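# Push block flush against board, corners aligned, without lifting

## Task

Slide the square block and the flat board together on the table until one full side of the block touches a side or end of the board along its whole length, with one block corner matching one board corner. Never lift either piece, clamp either piece in a gripper, or trap a piece by itself between both grippers, since any of these fails the task. Tipping a piece over is allowed. At the end both pieces must lie flat on the table, not touching any other fixed object, and stay in place without the robot holding them. Then open the grippers and move the arms away.

## Robot and tools

ROBOT. Two arms, left_arm and right_arm, each with six joints and a parallel gripper. The names are labels only; left_arm sits on the +y side of the scene. The bases may be tilted and stand on mounting plates joined by a metal frame behind the arms, and these count as fixed obstacles. A "too close" warning treats a plate and its side of the frame as part of that arm.

FRAME. All reported hand poses share one scene frame: origin on the table surface midway between the arms, +x out over the table, +z up. Positions are in metres, orientations as quaternions wxyz, velocities in m/s and rad/s. The reported hand position can be somewhat off, more so when the arm reaches far. end_effector_position is the spot between the pads when closed, roughly 2 cm short of the fingertips; fingers point along the gripper's +z and travel along its y axis. Closing pushes the tips about 10 mm further along +z.

execute_actions. Argument "actions" holds zero or one entry. An empty list ([]) commands nothing and returns the state plus pictures. An entry with "rows" (1 to 15 rows) and optional "steps" (at most 15, default 15, minimum 7 for an action) is a motion; each row lasts one control step of 1/30 s and the final row repeats to fill the step count. An entry with only "steps" (up to 300) is a wait that sends nothing new. Optional "pictures": true adds camera images to a motion result. A refused call moves nothing.

ROW LAYOUT. Every row is one list of 14 numbers, each in [-1, 1], covering both arms even when only one moves: left_arm waist, shoulder, elbow, forearm roll, wrist pitch, wrist roll, gripper opening, then the same seven for right_arm. The six joint values are offsets in joint space, scaled so 1.0 equals 2.036 rad, measured from the joint angles printed in the latest result that shows them (before any such result, and for later calls in the same reply, from the angles when the action begins). They are not offsets from the previous row, so repeating a row does not add motion, and all zeros drives the arm back to that reference. The opening value is absolute, not an offset: +1 fully open, -1 closed.

JOINT RANGES (rad, column order): waist -6.283 to 6.283, shoulder -2.059 to 2.094, elbow -3.927 to 0.192, forearm roll -6.283 to 6.283, wrist pitch -1.693 to 3.142, wrist roll -6.283 to 6.283. Asking more than 0.010 rad beyond an end gets the call refused; the true end may differ by up to 0.010 rad, and targets past it are clipped, reported as "joint sent to its limit" (possibly about an older action). Missing that line does not prove there is room left.

MOTION LIMITS. Joint targets move at most 3.14 rad/s, ramp up over 0.16 s, and all joints of one arm are timed to arrive together. Each step the target stays within 0.623 rad of the measured angle, and is scaled back if it would put the hand over 70 mm from where it is. Big moves therefore take several calls. The last 7 steps of every action run after its result is taken, while you compose the next reply. Arms keep heading to the last target until they nearly stop or a step is HELD; then a new action is needed to continue. "joint command not followed" means a clearance check altered targets; HELD marks steps where your row was partly or wholly not sent.

RESULT LINES. The state line gives each gripper's pose and velocities. Joint positions and Joint velocities list each arm's six joints (rad, rad/s) then finger-pad gap (m; 0.084 m fully open). grip_measured is the measured opening on the command scale. Joint torques follow the joint order, include offsets and noise, and are nonzero even in free air. MOTOR HOT appears from 65 °C; at 80 °C the arm is braked (OVER-TEMPERATURE FAULT). A TORQUE FAULT (contact torque over load limits: waist 46, shoulder 46, elbow 27.6, forearm roll 27.6, wrist pitch 18.4, wrist roll 18.4 N m) halts the arm, backs the joint off, holds 10 s and drops the rest of the call.

zoom_image. Arguments: "camera" (cam_head_left, cam_head_right, cam_left_wrist, cam_right_wrist) and "region" [x0, y0, x1, y1] in image pixels from the top-left, at most 504 by 504. All cameras give 672x504 images; calibration (K, distortion, T_world_to_cam) is supplied and may be slightly off.

show_instructions: no arguments; shows the reference pages.

finished_scene: argument "scene", the integer number of the current scene. Irreversible; its result reports success. Call it only after releasing and retreating.

AVOID. This is a pushing job: use fingertips or closed grippers as paddles, never grip or pinch the pieces or sandwich one between both hands. Keep pieces on the table, push gently rather than slamming, stop before the arms collide or press on each other, and don't drive into the table hard. Loose objects may occasionally get nudged by outside forces, so check the final alignment with the cameras before finishing.

Each tool is called after ">>>" as a command line: name --argument value for each argument, lists and objects as JSON in quotes; but a table of rows of numbers goes row by row, as --pt "numbers of a row", without its own name.

Reference images:

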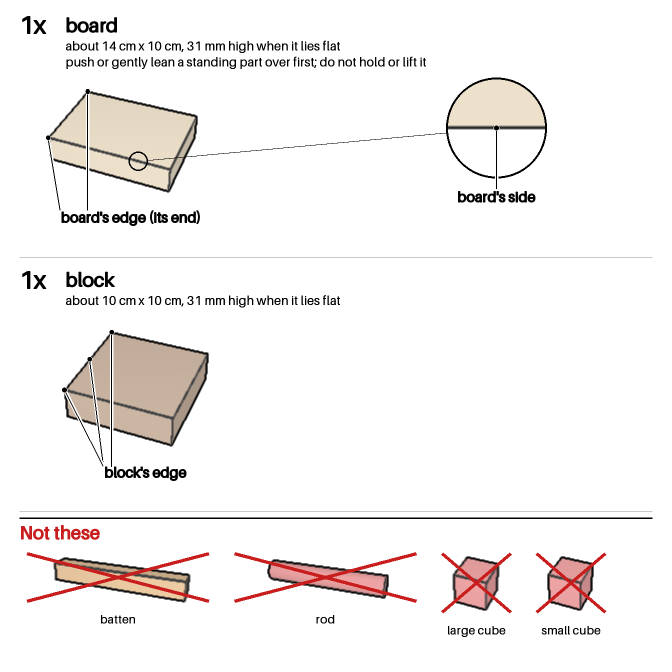

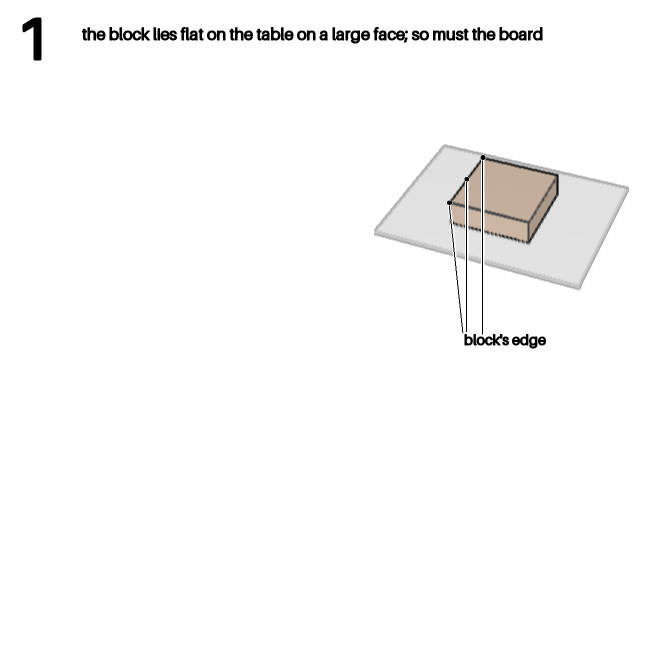

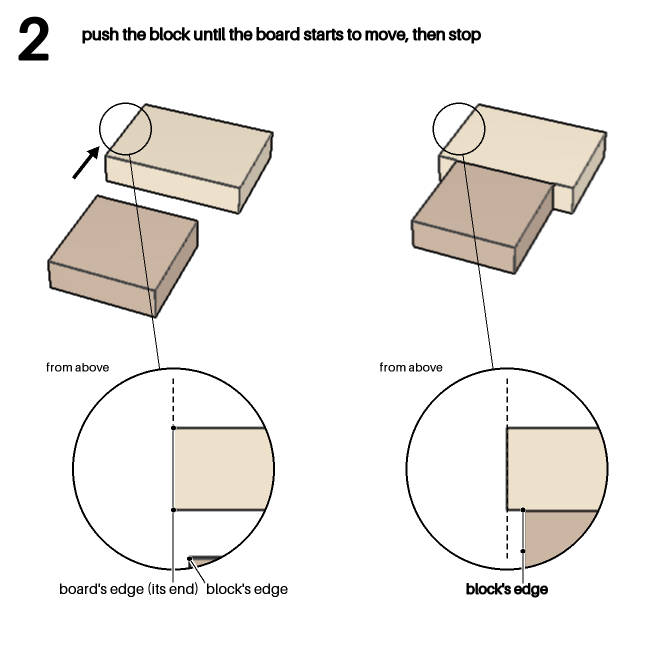

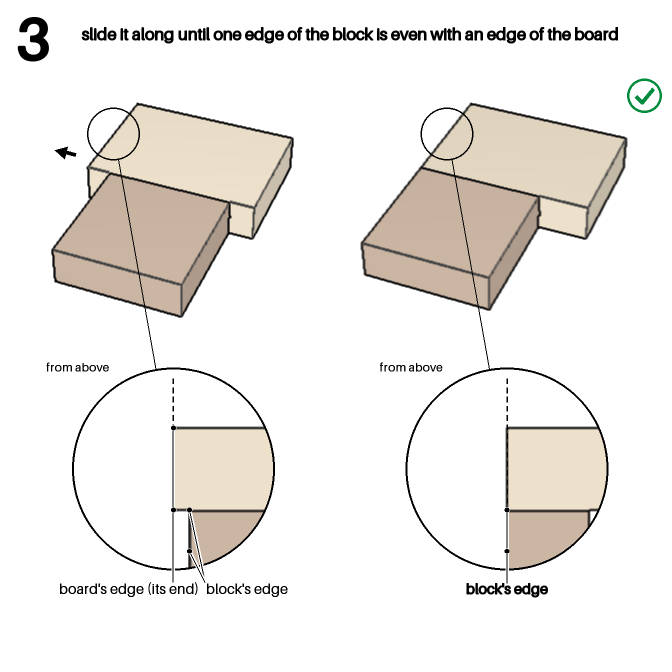

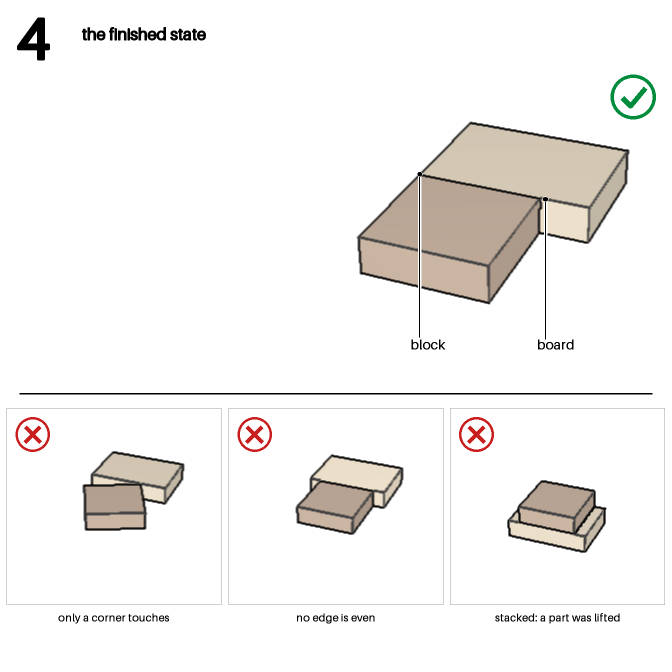

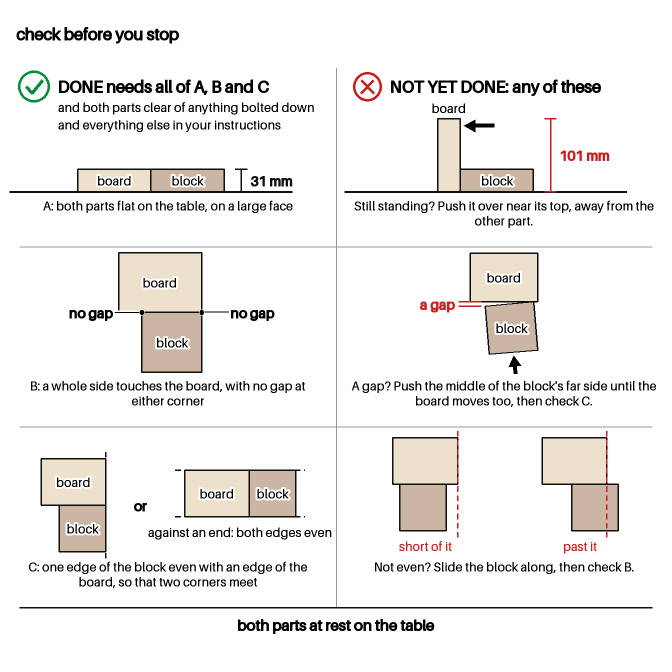

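## Session

>>> execute_actions --actions '[]'

Scene clock: 0.00 s of 4267.00 s.
left_arm: end_effector_position=(+0.7204, +0.7329, +0.1897) grip_measured=+1.00 end_effector_quat_wxyz=(+0.296, -0.633, +0.692, -0.180) end_effector_velocity=(+0.000, -0.000, +0.000) end_effector_angular_velocity=(-0.001, -0.001, -0.000) | right_arm: end_effector_position=(+0.6564, -0.5592, +0.2930) grip_measured=+1.00 end_effector_quat_wxyz=(-0.031, +0.336, +0.767, +0.546) end_effector_velocity=(-0.000, -0.002, -0.001) end_effector_angular_velocity=(-0.001, +0.002, -0.003)
Joint positions: left_arm=[ 0.34  -0.01  -1.439  1.375  0.366  1.252  0.084] | right_arm=[-0.143  0.477 -2.277  0.291  1.44  -2.803  0.084]
Joint velocities: left_arm=[-0.     0.    -0.    -0.    -0.001 -0.    -0.   ] | right_arm=[-0.003 -0.001 -0.     0.    -0.     0.001  0.   ]
Joint torques (N m, as the arm reports them, + toward a larger angle): no reading
Motor temperatures (°C, as the motors report them): left_arm=[32 34 36 32 33 34] | right_arm=[34 34 39 35 30 33]

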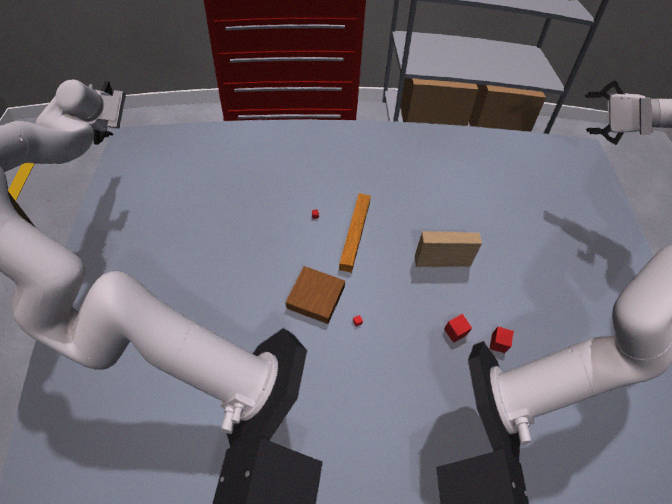

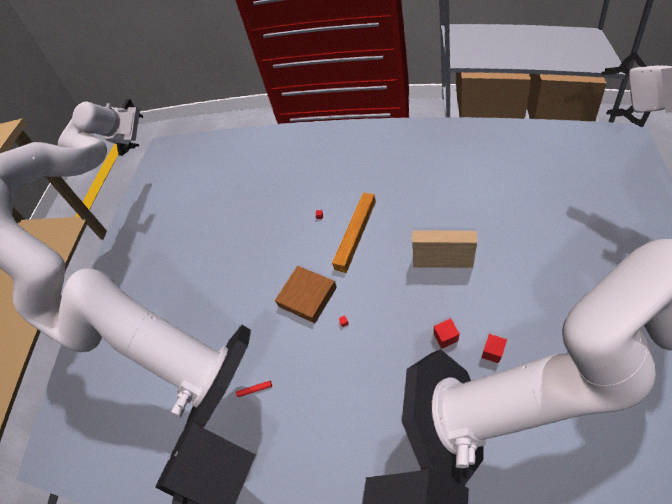

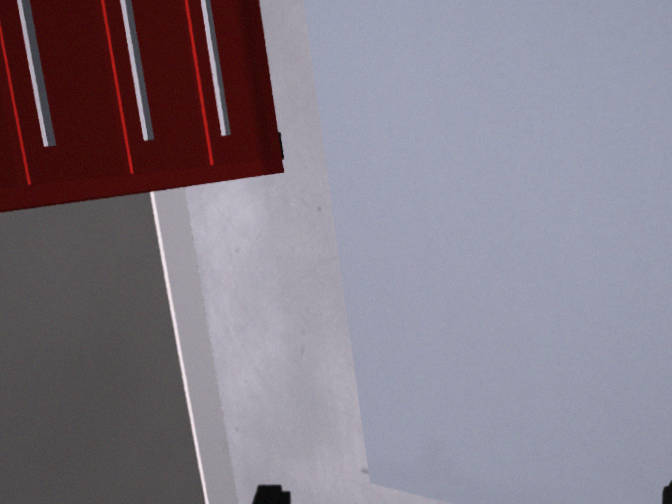

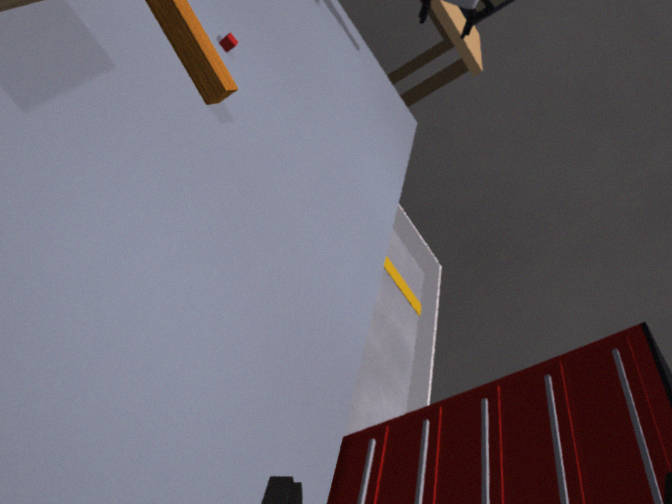

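>>> zoom_image --camera "cam_head_left" --region '[260, 170, 540, 380]'

>>> zoom_image --camera "cam_head_right" --region '[240, 170, 520, 380]'

Region (260, 170, 540, 380) of cam_head_left's 672x504 image, scaled by 1.800, with more detail than that image has; it fills the top 378 rows of this view, and the rest is white.

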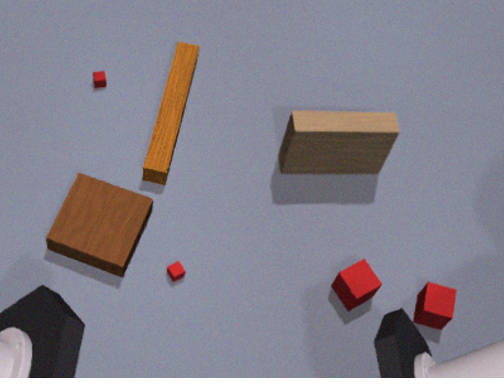

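Region (240, 170, 520, 380) of cam_head_right's 672x504 image, scaled by 1.800, with more detail than that image has; it fills the top 378 rows of this view, and the rest is white.

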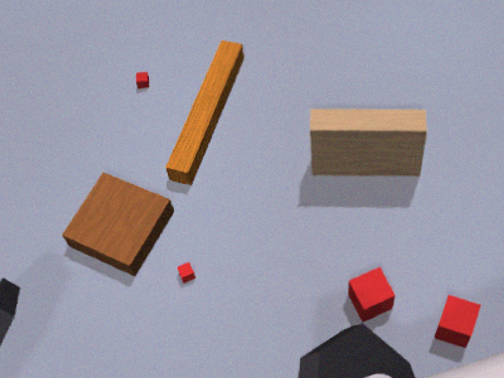

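>>> execute_actions --actions '[{"rows": [[-0.5636,0.4322,0.2474,-0.1992,0.3107,-0.7279,-1,0.3145,0.0503,0.5494,-0.6449,-0.1201,0.3698,1]], "steps": 15}]'

>>> execute_actions --actions '[{"steps": 45}]' --pictures true

Scene clock: 15.40 s of 4267.00 s.
left_arm: end_effector_position=(+0.7228, +0.6493, +0.1557) grip_measured=-0.24 end_effector_quat_wxyz=(+0.226, -0.647, +0.700, -0.198) end_effector_velocity=(-0.006, -0.389, -0.130) end_effector_angular_velocity=(-0.501, +0.389, -0.131) | right_arm: end_effector_position=(+0.6593, -0.4820, +0.2907) grip_measured=+1.00 end_effector_quat_wxyz=(-0.084, +0.323, +0.791, +0.512) end_effector_velocity=(-0.018, +0.384, -0.026) end_effector_angular_velocity=(-0.296, +0.443, +0.479)
Joint positions: left_arm=[ 0.271  0.06  -1.383  1.331  0.434  1.182  0.034] | right_arm=[-0.036  0.495 -2.167  0.181  1.399 -2.693  0.084]
Joint velocities: left_arm=[-0.331  0.325  0.234 -0.197  0.307 -0.329 -0.217] | right_arm=[ 0.51   0.095  0.57  -0.57  -0.195  0.566  0.   ]
Joint torques (N m, as the arm reports them, + toward a larger angle): left_arm=[-16.22 -15.07  -8.2   -0.75  -3.95  -1.01] | right_arm=[ 32.08 -25.92  -7.93   1.84  -1.09   0.29]
Motor temperatures (°C, as the motors report them): left_arm=[32 35 36 32 34 34] | right_arm=[35 35 40 35 30 33]
Steps of this call (steps 1 to 90: nothing new was sent; then 12.13 s passed at rest; steps 91 to 98: the first 8 steps of this action). Readings (joint positions):
91: left_arm=[0.340 -0.010 -1.439 1.375 0.366 1.252] | right_arm=[-0.143 0.477 -2.277 0.290 1.440 -2.803]
92: left_arm=[0.338 -0.008 -1.438 1.373 0.369 1.249] | right_arm=[-0.141 0.477 -2.274 0.287 1.439 -2.800]
94: left_arm=[0.317 0.009 -1.425 1.358 0.391 1.227] | right_arm=[-0.115 0.478 -2.248 0.257 1.426 -2.769]
98: the state above

Scene clock: 16.90 s of 4267.00 s.
left_arm: end_effector_position=(+0.4835, +0.1129, +0.1303) grip_measured=-1.00 end_effector_quat_wxyz=(-0.080, -0.618, +0.773, -0.118) end_effector_velocity=(-0.299, -0.225, +0.045) end_effector_angular_velocity=(+0.210, +0.246, +0.011) | right_arm: end_effector_position=(+0.4592, -0.1716, +0.1600) grip_measured=+1.00 end_effector_quat_wxyz=(-0.001, +0.002, +1.000, +0.002) end_effector_velocity=(-0.009, +0.006, -0.005) end_effector_angular_velocity=(-0.021, -0.015, +0.035)
Joint positions: left_arm=[-0.381  0.597 -1.079  1.085  0.817  0.506  0.   ] | right_arm=[ 0.496  0.578 -1.162 -1.019  1.196 -2.051  0.084]
Joint velocities: left_arm=[-0.575  0.366  0.193 -0.156  0.242 -0.768  0.   ] | right_arm=[ 0.01   0.008  0.029 -0.03  -0.003  0.011 -0.   ]
Joint torques (N m, as the arm reports them, + toward a larger angle): left_arm=[-20.96  -8.99  -6.55  -0.65  -3.19  -1.  ] | right_arm=[ 28.78 -15.26  -6.37   0.04  -2.57   0.16]
Motor temperatures (°C, as the motors report them): left_arm=[32 35 36 32 34 34] | right_arm=[35 35 40 35 30 33]
Kept back: nothing.
Steps of this call (steps 1 to 7: the last 7 steps of your previous action; steps 8 to 45: the robot went on to your last target). Readings (joint positions):
1: left_arm=[0.260 0.070 -1.376 1.324 0.444 1.171] | right_arm=[-0.019 0.498 -2.148 0.162 1.392 -2.674]
2: left_arm=[0.248 0.081 -1.368 1.317 0.455 1.160] | right_arm=[-0.002 0.500 -2.128 0.142 1.386 -2.654]
4: left_arm=[0.226 0.104 -1.352 1.305 0.475 1.137] | right_arm=[0.032 0.505 -2.088 0.101 1.373 -2.614]
8: left_arm=[0.180 0.151 -1.321 1.280 0.513 1.091] | right_arm=[0.097 0.516 -2.001 0.015 1.348 -2.536]
45: the state above
camera_calibration (this result's frames):
cam_left_wrist: T_world_to_cam=[[-0.973955, 0.213422, -0.0765653, 0.487107], [0.226464, 0.932309, -0.281984, -0.111232], [0.0112008, -0.291979, -0.956359, 0.284318], [0, 0, 0, 1]] pos_world=[0.496425, 0.0827578, 0.27784]
cam_right_wrist: T_world_to_cam=[[0.0237632, 0.999546, -0.018514, 0.200324], [0.99971, -0.0236891, 0.00421268, -0.398724], [0.00377219, -0.0186087, -0.99982, 0.28473], [0, 0, 0, 1]] pos_world=[0.392774, -0.20438, 0.290067]

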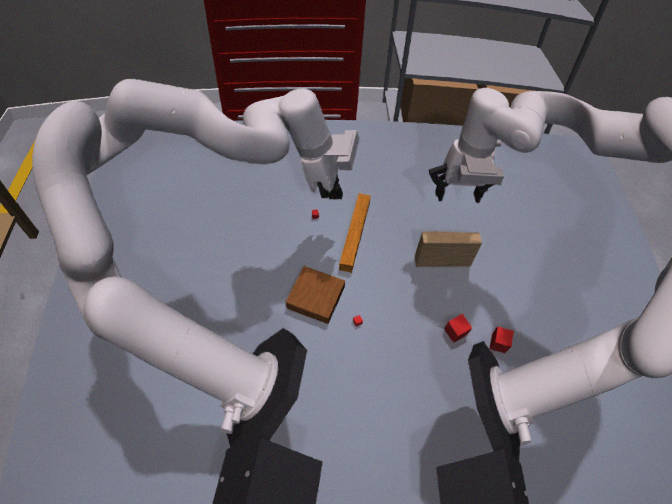

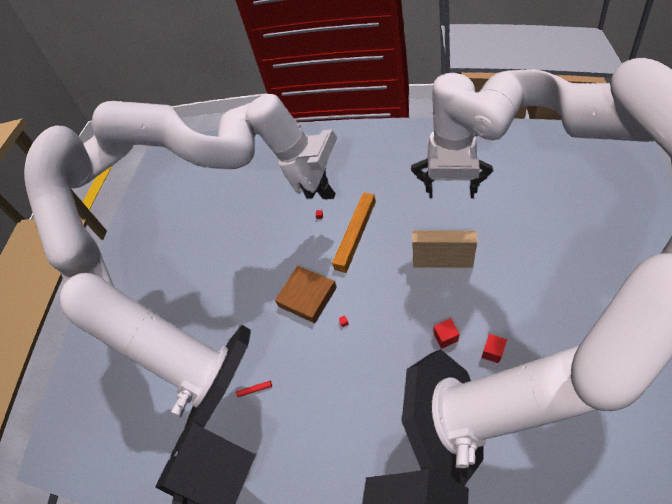

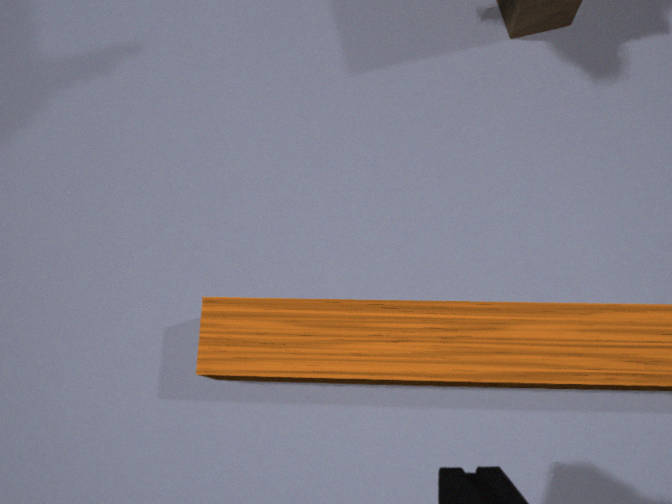

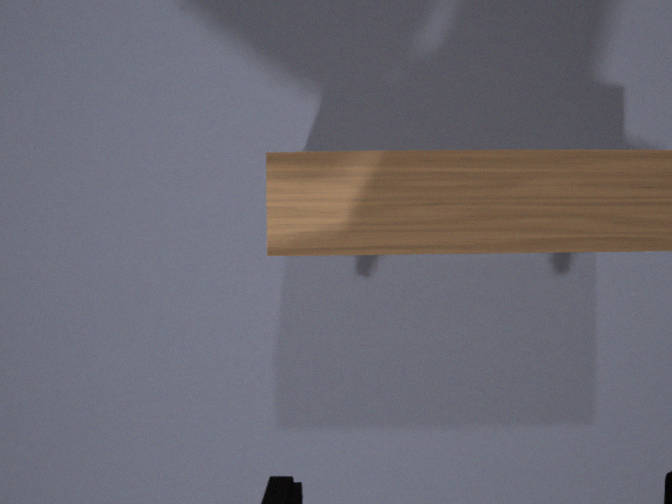

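>>> execute_actions --actions '[{"rows": [[-0.2095,0.1340,0.0706,-0.0567,0.0892,-0.3615,-1,-0.0529,0.0231,0.0574,-0.0755,-0.0587,0.0639,1]], "steps": 15}]'

>>> execute_actions --actions '[{"steps": 12}]' --pictures true

Scene clock: 18.90 s of 4267.00 s.
left_arm: end_effector_position=(+0.2619, +0.0439, +0.1294) grip_measured=-1.00 end_effector_quat_wxyz=(-0.000, +0.707, -0.707, -0.001) end_effector_velocity=(+0.000, -0.000, +0.000) end_effector_angular_velocity=(-0.000, -0.002, -0.003) | right_arm: end_effector_position=(+0.4295, -0.1641, +0.0992) grip_measured=+1.00 end_effector_quat_wxyz=(-0.004, -0.003, +1.000, -0.003) end_effector_velocity=(-0.122, +0.034, -0.174) end_effector_angular_velocity=(+0.005, +0.081, +0.072)
Joint positions: left_arm=[-0.807  0.87  -0.935  0.969  0.999 -0.229  0.   ] | right_arm=[ 0.407  0.62  -1.063 -1.141  1.103 -1.949  0.084]
Joint velocities: left_arm=[-0.001  0.    -0.     0.001  0.001  0.002  0.   ] | right_arm=[-0.257  0.143  0.295 -0.324 -0.257  0.283  0.   ]
Joint torques (N m, as the arm reports them, + toward a larger angle): left_arm=[-16.63  -9.6   -8.09  -0.48  -2.72  -0.99] | right_arm=[ 38.54 -24.5   -9.86   0.8   -3.02  -0.28]
Motor temperatures (°C, as the motors report them): left_arm=[32 35 37 32 34 34] | right_arm=[35 35 40 35 30 33]
Steps of this call (steps 1 to 45: the robot went on to your last target; steps 46 to 52: nothing new was sent; steps 53 to 60: the first 8 steps of this action). Readings (joint positions):
53: left_arm=[-0.807 0.870 -0.935 0.969 0.998 -0.230] | right_arm=[0.498 0.579 -1.158 -1.022 1.196 -2.050]
54: left_arm=[-0.807 0.870 -0.935 0.969 0.998 -0.230] | right_arm=[0.496 0.580 -1.157 -1.025 1.193 -2.047]
56: left_arm=[-0.807 0.870 -0.935 0.969 0.999 -0.230] | right_arm=[0.475 0.586 -1.136 -1.059 1.165 -2.018]
60: the state above

Scene clock: 19.30 s of 4267.00 s.
left_arm: end_effector_position=(+0.2619, +0.0439, +0.1294) grip_measured=-1.00 end_effector_quat_wxyz=(-0.000, +0.707, -0.707, -0.001) end_effector_velocity=(-0.000, -0.000, +0.000) end_effector_angular_velocity=(-0.001, +0.001, +0.000) | right_arm: end_effector_position=(+0.4261, -0.1620, +0.0900) grip_measured=+1.00 end_effector_quat_wxyz=(+0.000, -0.000, +1.000, +0.001) end_effector_velocity=(-0.003, -0.000, -0.005) end_effector_angular_velocity=(-0.001, +0.005, +0.001)
Joint positions: left_arm=[-0.807  0.87  -0.935  0.969  0.999 -0.229  0.   ] | right_arm=[ 0.389  0.625 -1.046 -1.172  1.077 -1.922  0.084]
Joint velocities: left_arm=[-0.     0.     0.    -0.001 -0.001 -0.     0.   ] | right_arm=[-0.008  0.003  0.006 -0.006 -0.004  0.005  0.   ]
Joint torques (N m, as the arm reports them, + toward a larger angle): left_arm=[-16.59 -10.22  -7.9   -0.48  -2.62  -1.  ] | right_arm=[ 28.46 -14.84  -5.05  -0.09  -2.58   0.09]
Motor temperatures (°C, as the motors report them): left_arm=[32 35 37 32 34 34] | right_arm=[35 35 40 35 30 33]
Kept back: nothing.
Steps of this call (steps 1 to 7: the last 7 steps of your previous action; steps 8 to 12: the robot went on to your last target). Readings (joint positions):
1: left_arm=[-0.807 0.870 -0.935 0.969 0.999 -0.229] | right_arm=[0.400 0.623 -1.056 -1.150 1.095 -1.941]
2: left_arm=[-0.807 0.870 -0.935 0.969 0.999 -0.229] | right_arm=[0.397 0.624 -1.052 -1.157 1.090 -1.935]
4: left_arm=[-0.807 0.870 -0.935 0.969 0.999 -0.229] | right_arm=[0.393 0.624 -1.050 -1.165 1.083 -1.928]
8: left_arm=[-0.807 0.870 -0.935 0.969 0.999 -0.229] | right_arm=[0.390 0.624 -1.047 -1.170 1.078 -1.923]
12: the state above
camera_calibration (this result's frames):
cam_left_wrist: T_world_to_cam=[[-0.999958, 0.00185002, 0.0090205, 0.290981], [0.00174188, 0.999927, -0.0119806, 0.0239349], [-0.009042, -0.0119644, -0.999888, 0.264437], [0, 0, 0, 1]] pos_world=[0.293318, -0.0213077, 0.262069]
cam_right_wrist: T_world_to_cam=[[0.0191187, 0.999606, -0.0205504, 0.192451], [0.9998, -0.0189946, 0.00621743, -0.364654], [0.00582463, -0.0206652, -0.999769, 0.213807], [0, 0, 0, 1]] pos_world=[0.359656, -0.194883, 0.21998]

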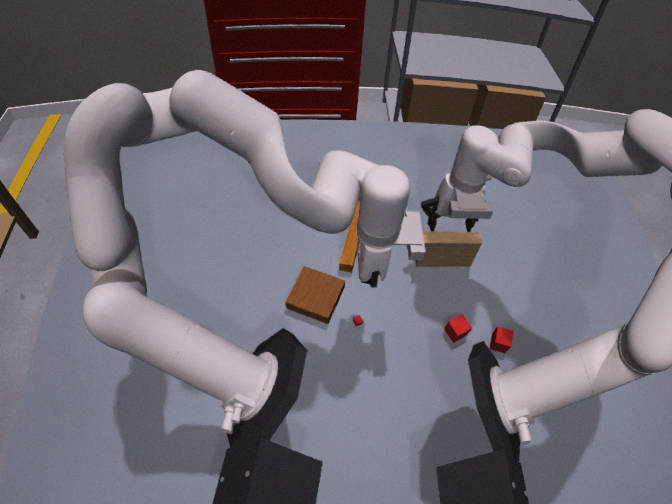

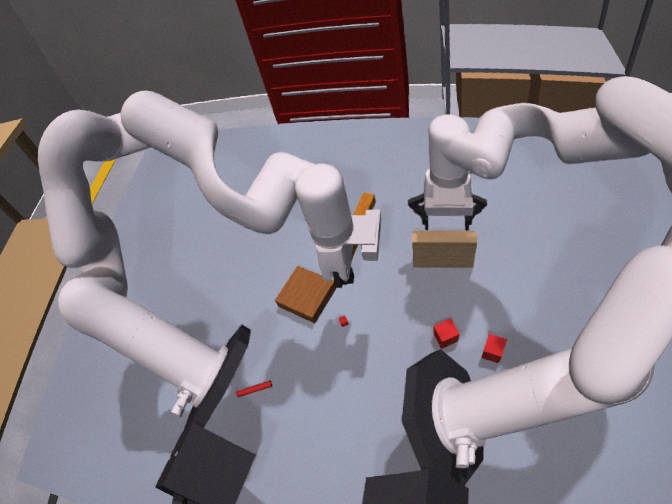

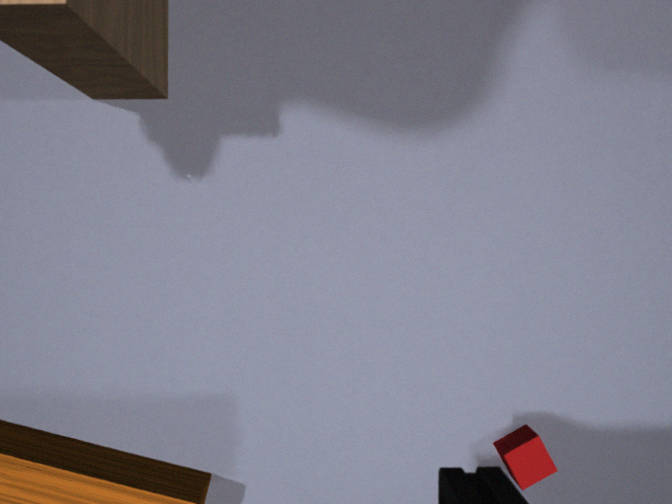

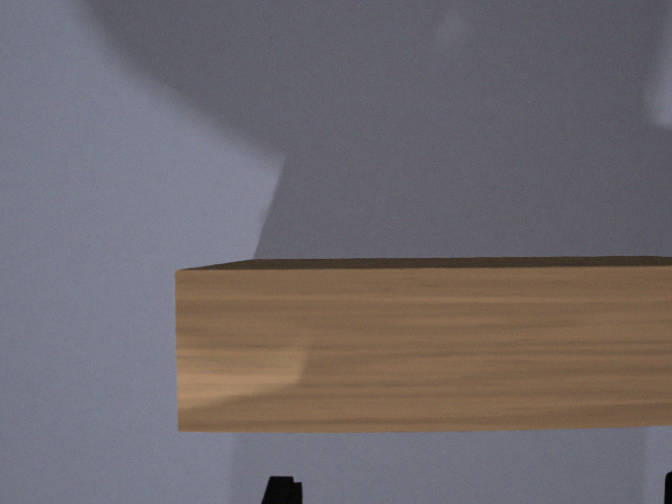

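>>> execute_actions --actions '[{"rows": [[0.0116,0.0072,0.0009,0.0168,-0.0032,-0.009,-1,0.0007,-0.0022,0.005,-0.0009,-0.0008,0.0031,1],[0.0231,0.0144,0.0017,0.0335,-0.0064,-0.018,-1,0.0013,-0.0044,0.01,-0.0017,-0.0016,0.0061,1],[0.0347,0.0215,0.0026,0.0503,-0.0096,-0.027,-1,0.002,-0.0067,0.0149,-0.0026,-0.0024,0.0092,1],[0.0462,0.0287,0.0035,0.067,-0.0128,-0.036,-1,0.0027,-0.0089,0.0199,-0.0035,-0.0032,0.0122,1],[0.0578,0.0359,0.0044,0.0838,-0.016,-0.045,-1,0.0033,-0.0111,0.0249,-0.0043,-0.004,0.0153,1],[0.0694,0.0431,0.0052,0.1005,-0.0192,-0.054,-1,0.0038,-0.0128,0.0286,-0.005,-0.0046,0.0175,1],[0.0809,0.0503,0.0061,0.1173,-0.0224,-0.063,-1,0.0043,-0.0145,0.0324,-0.0056,-0.0052,0.0198,1],[0.0925,0.0574,0.007,0.134,-0.0256,-0.072,-1,0.0048,-0.0161,0.0361,-0.0063,-0.0058,0.0221,1],[0.104,0.0646,0.0078,0.1508,-0.0288,-0.081,-1,0.0053,-0.0178,0.0399,-0.0069,-0.0064,0.0244,1],[0.1156,0.0718,0.0087,0.1675,-0.032,-0.09,-1,0.0058,-0.0195,0.0436,-0.0076,-0.007,0.0267,1],[0.1156,0.0718,0.0087,0.1675,-0.032,-0.09,-1,0.0063,-0.0211,0.0473,-0.0082,-0.0076,0.029,1],[0.1156,0.0718,0.0087,0.1675,-0.032,-0.09,-1,0.0068,-0.0228,0.0511,-0.0089,-0.0082,0.0313,1],[0.1156,0.0718,0.0087,0.1675,-0.032,-0.09,-1,0.0073,-0.0245,0.0548,-0.0095,-0.0088,0.0336,1],[0.1156,0.0718,0.0087,0.1675,-0.032,-0.09,-1,0.0078,-0.0261,0.0585,-0.0102,-0.0094,0.0359,1],[0.1156,0.0718,0.0087,0.1675,-0.032,-0.09,-1,0.0083,-0.0278,0.0623,-0.0108,-0.01,0.0382,1]], "steps": 15}]'

>>> execute_actions --actions '[{"steps": 16}]' --pictures true

Scene clock: 22.70 s of 4267.00 s.
left_arm: end_effector_position=(+0.2633, +0.0489, +0.0912) grip_measured=-1.00 end_effector_quat_wxyz=(-0.005, +0.709, -0.705, -0.001) end_effector_velocity=(-0.024, +0.042, -0.275) end_effector_angular_velocity=(+0.049, -0.003, -0.007) | right_arm: end_effector_position=(+0.4140, -0.1616, +0.0900) grip_measured=+1.00 end_effector_quat_wxyz=(+0.000, -0.000, +1.000, +0.000) end_effector_velocity=(-0.074, +0.002, +0.000) end_effector_angular_velocity=(-0.002, +0.001, +0.003)
Joint positions: left_arm=[-0.72   0.924 -0.929  1.095  0.975 -0.297  0.   ] | right_arm=[ 0.394  0.607 -1.005 -1.179  1.07  -1.897  0.084]
Joint velocities: left_arm=[ 0.622  0.393  0.059  0.88  -0.163 -0.469  0.   ] | right_arm=[ 0.034 -0.109  0.247 -0.04  -0.038  0.147 -0.   ]
Joint torques (N m, as the arm reports them, + toward a larger angle): left_arm=[-16.14  -9.32  -6.65  -0.04  -2.58  -1.07] | right_arm=[ 27.74 -14.89  -4.9   -0.04  -2.57   0.12]
Motor temperatures (°C, as the motors report them): left_arm=[32 35 37 32 34 34] | right_arm=[35 35 40 35 30 33]
Steps of this call (steps 1 to 30: the robot went on to your last target; steps 31 to 90: nothing new was sent; then 0.13 s passed at rest; steps 91 to 98: the first 8 steps of this action). Readings (joint positions):
91: left_arm=[-0.807 0.870 -0.935 0.970 0.999 -0.229] | right_arm=[0.388 0.625 -1.045 -1.173 1.077 -1.921]
92: left_arm=[-0.806 0.871 -0.935 0.972 0.998 -0.231] | right_arm=[0.388 0.625 -1.044 -1.173 1.076 -1.920]
94: left_arm=[-0.790 0.880 -0.935 0.997 0.993 -0.244] | right_arm=[0.390 0.621 -1.036 -1.174 1.075 -1.915]
98: the state above

Scene clock: 23.23 s of 4267.00 s.
left_arm: end_effector_position=(+0.2515, +0.0562, +0.0305) grip_measured=-1.00 end_effector_quat_wxyz=(-0.000, +0.708, -0.706, +0.000) end_effector_velocity=(-0.004, +0.001, -0.005) end_effector_angular_velocity=(+0.001, +0.004, -0.004) | right_arm: end_effector_position=(+0.3885, -0.1613, +0.0900) grip_measured=+1.00 end_effector_quat_wxyz=(+0.000, -0.000, +1.000, +0.000) end_effector_velocity=(-0.003, -0.001, +0.001) end_effector_angular_velocity=(+0.001, -0.002, -0.005)
Joint positions: left_arm=[-0.573  1.015 -0.918  1.309  0.934 -0.412  0.   ] | right_arm=[ 0.406  0.569 -0.921 -1.194  1.057 -1.845  0.084]
Joint velocities: left_arm=[ 0.012  0.009  0.004  0.016 -0.003 -0.008  0.   ] | right_arm=[ 0.001 -0.01   0.014 -0.003 -0.002  0.01  -0.   ]
Joint torques (N m, as the arm reports them, + toward a larger angle): left_arm=[-17.32  -9.16  -5.09  -0.5   -2.64  -1.01] | right_arm=[ 26.26 -13.5   -4.79  -0.12  -2.51   0.02]
Motor temperatures (°C, as the motors report them): left_arm=[32 35 37 32 34 34] | right_arm=[35 35 40 35 30 33]
Kept back: nothing.
Steps of this call (steps 1 to 7: the last 7 steps of your previous action; steps 8 to 16: the robot went on to your last target). Readings (joint positions):
1: left_arm=[-0.699 0.937 -0.927 1.125 0.969 -0.313] | right_arm=[0.396 0.603 -0.997 -1.180 1.069 -1.892]
2: left_arm=[-0.678 0.951 -0.925 1.156 0.964 -0.330] | right_arm=[0.397 0.600 -0.989 -1.182 1.068 -1.887]
4: left_arm=[-0.633 0.978 -0.922 1.219 0.952 -0.363] | right_arm=[0.399 0.592 -0.974 -1.185 1.065 -1.878]
8: left_arm=[-0.586 1.009 -0.917 1.287 0.939 -0.400] | right_arm=[0.403 0.579 -0.943 -1.190 1.060 -1.859]
16: the state above
camera_calibration (this result's frames):
cam_left_wrist: T_world_to_cam=[[-0.999973, 0.000673909, 0.00725801, 0.281587], [0.000576961, 0.999911, -0.0133512, 0.0108509], [-0.00726636, -0.0133467, -0.999885, 0.165233], [0, 0, 0, 1]] pos_world=[0.282774, -0.00883443, 0.163315]
cam_right_wrist: T_world_to_cam=[[0.0197954, 0.999584, -0.0209664, 0.192243], [0.999786, -0.0196631, 0.00649833, -0.327165], [0.00608336, -0.0210906, -0.999759, 0.213918], [0, 0, 0, 1]] pos_world=[0.321988, -0.194085, 0.220023]

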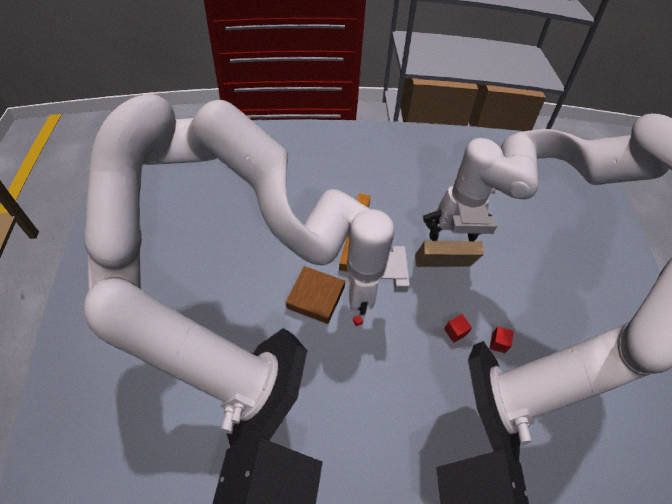

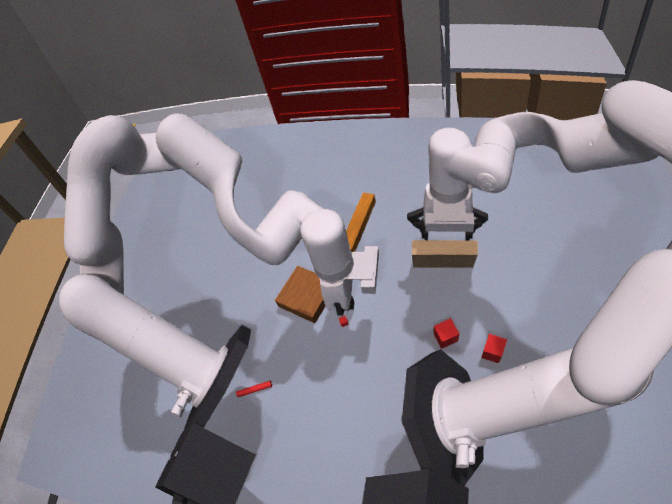

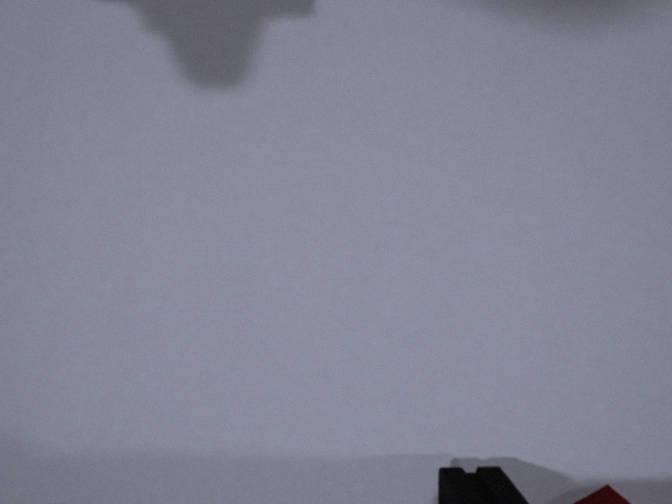

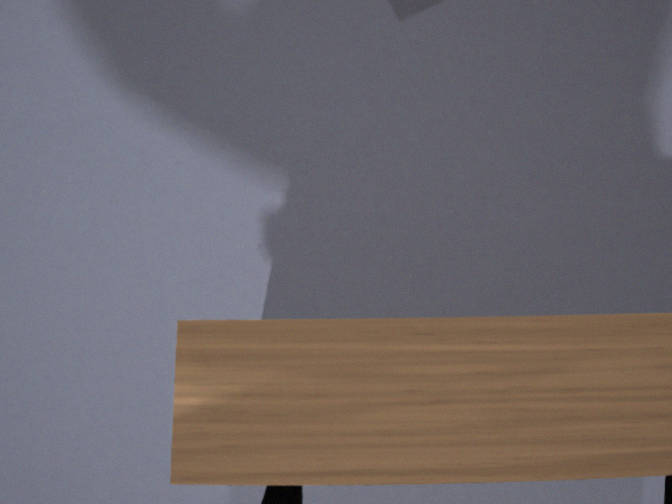

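>>> execute_actions --actions '[{"rows": [[-0.0034,0.0016,0.0036,0.0003,-0.0019,-0.0061,-1,0.0003,-0.0011,0.0025,-0.0004,-0.0004,0.0015,1],[-0.0069,0.0033,0.0072,0.0006,-0.0037,-0.0122,-1,0.0007,-0.0022,0.005,-0.0009,-0.0008,0.0031,1],[-0.0103,0.0049,0.0108,0.0009,-0.0056,-0.0184,-1,0.001,-0.0033,0.0075,-0.0013,-0.0012,0.0046,1],[-0.0138,0.0066,0.0144,0.0012,-0.0074,-0.0245,-1,0.0013,-0.0044,0.01,-0.0017,-0.0016,0.0061,1],[-0.0172,0.0082,0.0181,0.0016,-0.0093,-0.0306,-1,0.0017,-0.0056,0.0125,-0.0022,-0.002,0.0077,1],[-0.0206,0.0098,0.0217,0.0019,-0.0111,-0.0367,-1,0.002,-0.0067,0.0149,-0.0026,-0.0024,0.0092,1],[-0.0241,0.0115,0.0253,0.0022,-0.013,-0.0428,-1,0.0023,-0.0078,0.0174,-0.003,-0.0028,0.0107,1],[-0.0275,0.0131,0.0289,0.0025,-0.0148,-0.049,-1,0.0026,-0.0089,0.0199,-0.0034,-0.0032,0.0122,1],[-0.031,0.0148,0.0325,0.0028,-0.0167,-0.0551,-1,0.003,-0.01,0.0224,-0.0039,-0.0036,0.0138,1],[-0.0344,0.0164,0.0361,0.0031,-0.0185,-0.0612,-1,0.0033,-0.0111,0.0249,-0.0043,-0.004,0.0153,1]], "steps": 15}]'

>>> execute_actions --actions '[{"steps": 16}]' --pictures true

Scene clock: 24.30 s of 4267.00 s.
left_arm: end_effector_position=(+0.2307, +0.0562, +0.0304) grip_measured=-1.00 end_effector_quat_wxyz=(+0.000, +0.707, -0.707, +0.001) end_effector_velocity=(-0.143, +0.007, -0.003) end_effector_angular_velocity=(+0.008, +0.007, -0.022) | right_arm: end_effector_position=(+0.3818, -0.1614, +0.0900) grip_measured=+1.00 end_effector_quat_wxyz=(+0.000, -0.000, +1.000, +0.000) end_effector_velocity=(-0.042, -0.001, -0.001) end_effector_angular_velocity=(+0.000, +0.002, -0.004)
Joint positions: left_arm=[-0.602  1.029 -0.888  1.311  0.919 -0.462  0.   ] | right_arm=[ 0.409  0.559 -0.899 -1.197  1.053 -1.832  0.084]
Joint velocities: left_arm=[-0.193  0.095  0.206  0.014 -0.1   -0.329  0.   ] | right_arm=[ 0.016 -0.062  0.136 -0.023 -0.021  0.084  0.   ]
Joint torques (N m, as the arm reports them, + toward a larger angle): left_arm=[-16.75  -9.04  -4.8   -0.51  -2.67  -0.84] | right_arm=[ 25.87 -13.51  -4.98  -0.04  -2.58   0.  ]
Motor temperatures (°C, as the motors report them): left_arm=[32 35 37 32 34 34] | right_arm=[35 35 40 35 30 33]
Steps of this call (steps 1 to 15: the robot went on to your last target; steps 16 to 24: nothing new was sent; steps 25 to 32: the first 8 steps of this action). Readings (joint positions):
25: left_arm=[-0.572 1.016 -0.917 1.310 0.934 -0.413] | right_arm=[0.406 0.568 -0.919 -1.194 1.057 -1.844]
26: left_arm=[-0.573 1.016 -0.917 1.310 0.933 -0.414] | right_arm=[0.406 0.568 -0.918 -1.194 1.056 -1.844]
28: left_arm=[-0.579 1.018 -0.912 1.310 0.930 -0.424] | right_arm=[0.406 0.566 -0.915 -1.195 1.056 -1.841]
32: the state above

Scene clock: 24.83 s of 4267.00 s.
left_arm: end_effector_position=(+0.2016, +0.0588, +0.0298) grip_measured=-1.00 end_effector_quat_wxyz=(+0.000, +0.707, -0.707, -0.000) end_effector_velocity=(-0.003, +0.001, -0.001) end_effector_angular_velocity=(+0.002, +0.001, -0.002) | right_arm: end_effector_position=(+0.3729, -0.1615, +0.0899) grip_measured=+1.00 end_effector_quat_wxyz=(+0.000, +0.000, +1.000, +0.000) end_effector_velocity=(-0.001, -0.000, -0.000) end_effector_angular_velocity=(-0.001, +0.000, +0.002)
Joint positions: left_arm=[-0.643  1.048 -0.845  1.315  0.897 -0.536  0.   ] | right_arm=[ 0.412  0.546 -0.87  -1.202  1.049 -1.814  0.084]
Joint velocities: left_arm=[-0.003  0.002  0.005 -0.    -0.001 -0.005  0.   ] | right_arm=[ 0.001 -0.001  0.004 -0.     0.     0.001  0.   ]
Joint torques (N m, as the arm reports them, + toward a larger angle): left_arm=[-15.45  -9.25  -4.83  -0.32  -2.63  -0.99] | right_arm=[ 25.36 -13.45  -4.72  -0.17  -2.55   0.03]
Motor temperatures (°C, as the motors report them): left_arm=[32 35 37 32 34 34] | right_arm=[35 35 40 35 30 33]
Kept back: nothing.
Steps of this call (steps 1 to 7: the last 7 steps of your previous action; steps 8 to 16: the robot went on to your last target). Readings (joint positions):
1: left_arm=[-0.608 1.032 -0.881 1.312 0.915 -0.474] | right_arm=[0.409 0.557 -0.894 -1.198 1.053 -1.829]
2: left_arm=[-0.615 1.035 -0.874 1.312 0.912 -0.485] | right_arm=[0.410 0.555 -0.890 -1.199 1.052 -1.826]
4: left_arm=[-0.628 1.041 -0.860 1.314 0.905 -0.508] | right_arm=[0.411 0.551 -0.881 -1.200 1.050 -1.821]
8: left_arm=[-0.640 1.047 -0.848 1.315 0.899 -0.529] | right_arm=[0.412 0.548 -0.873 -1.202 1.049 -1.816]
16: the state above
camera_calibration (this result's frames):
cam_left_wrist: T_world_to_cam=[[-0.999963, 0.00139791, 0.00846685, 0.231568], [0.00128765, 0.999914, -0.0130151, 0.00813621], [-0.00848431, -0.0130037, -0.999879, 0.164423], [0, 0, 0, 1]] pos_world=[0.232944, -0.00632111, 0.162548]
cam_right_wrist: T_world_to_cam=[[0.0201057, 0.999579, -0.0209031, 0.192642], [0.999781, -0.0199783, 0.00628675, -0.311559], [0.0058665, -0.0210249, -0.999762, 0.213937], [0, 0, 0, 1]] pos_world=[0.306363, -0.194288, 0.219871]

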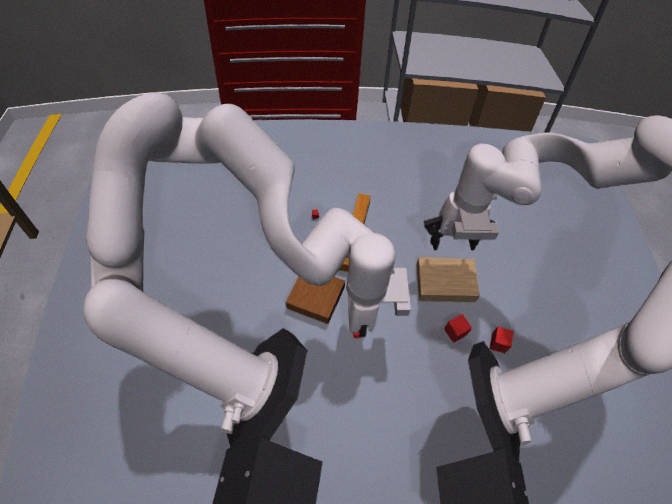

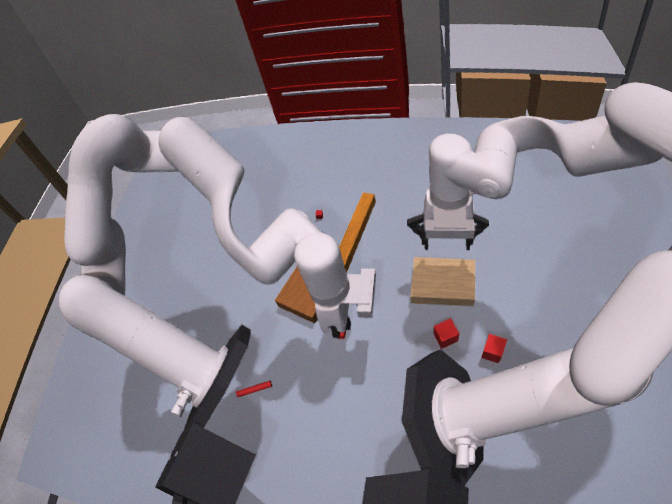

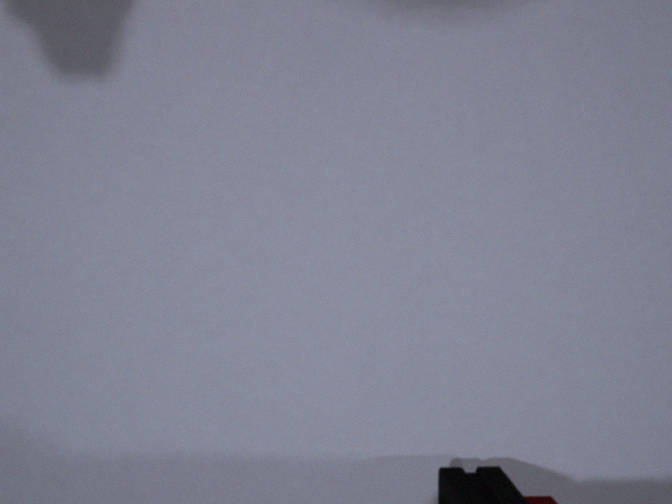

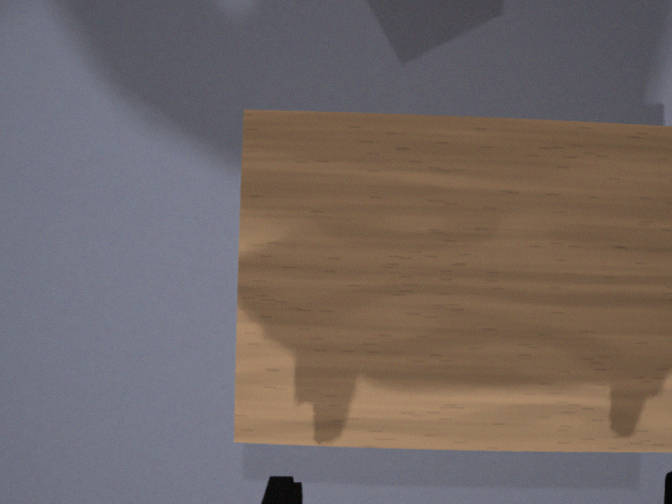

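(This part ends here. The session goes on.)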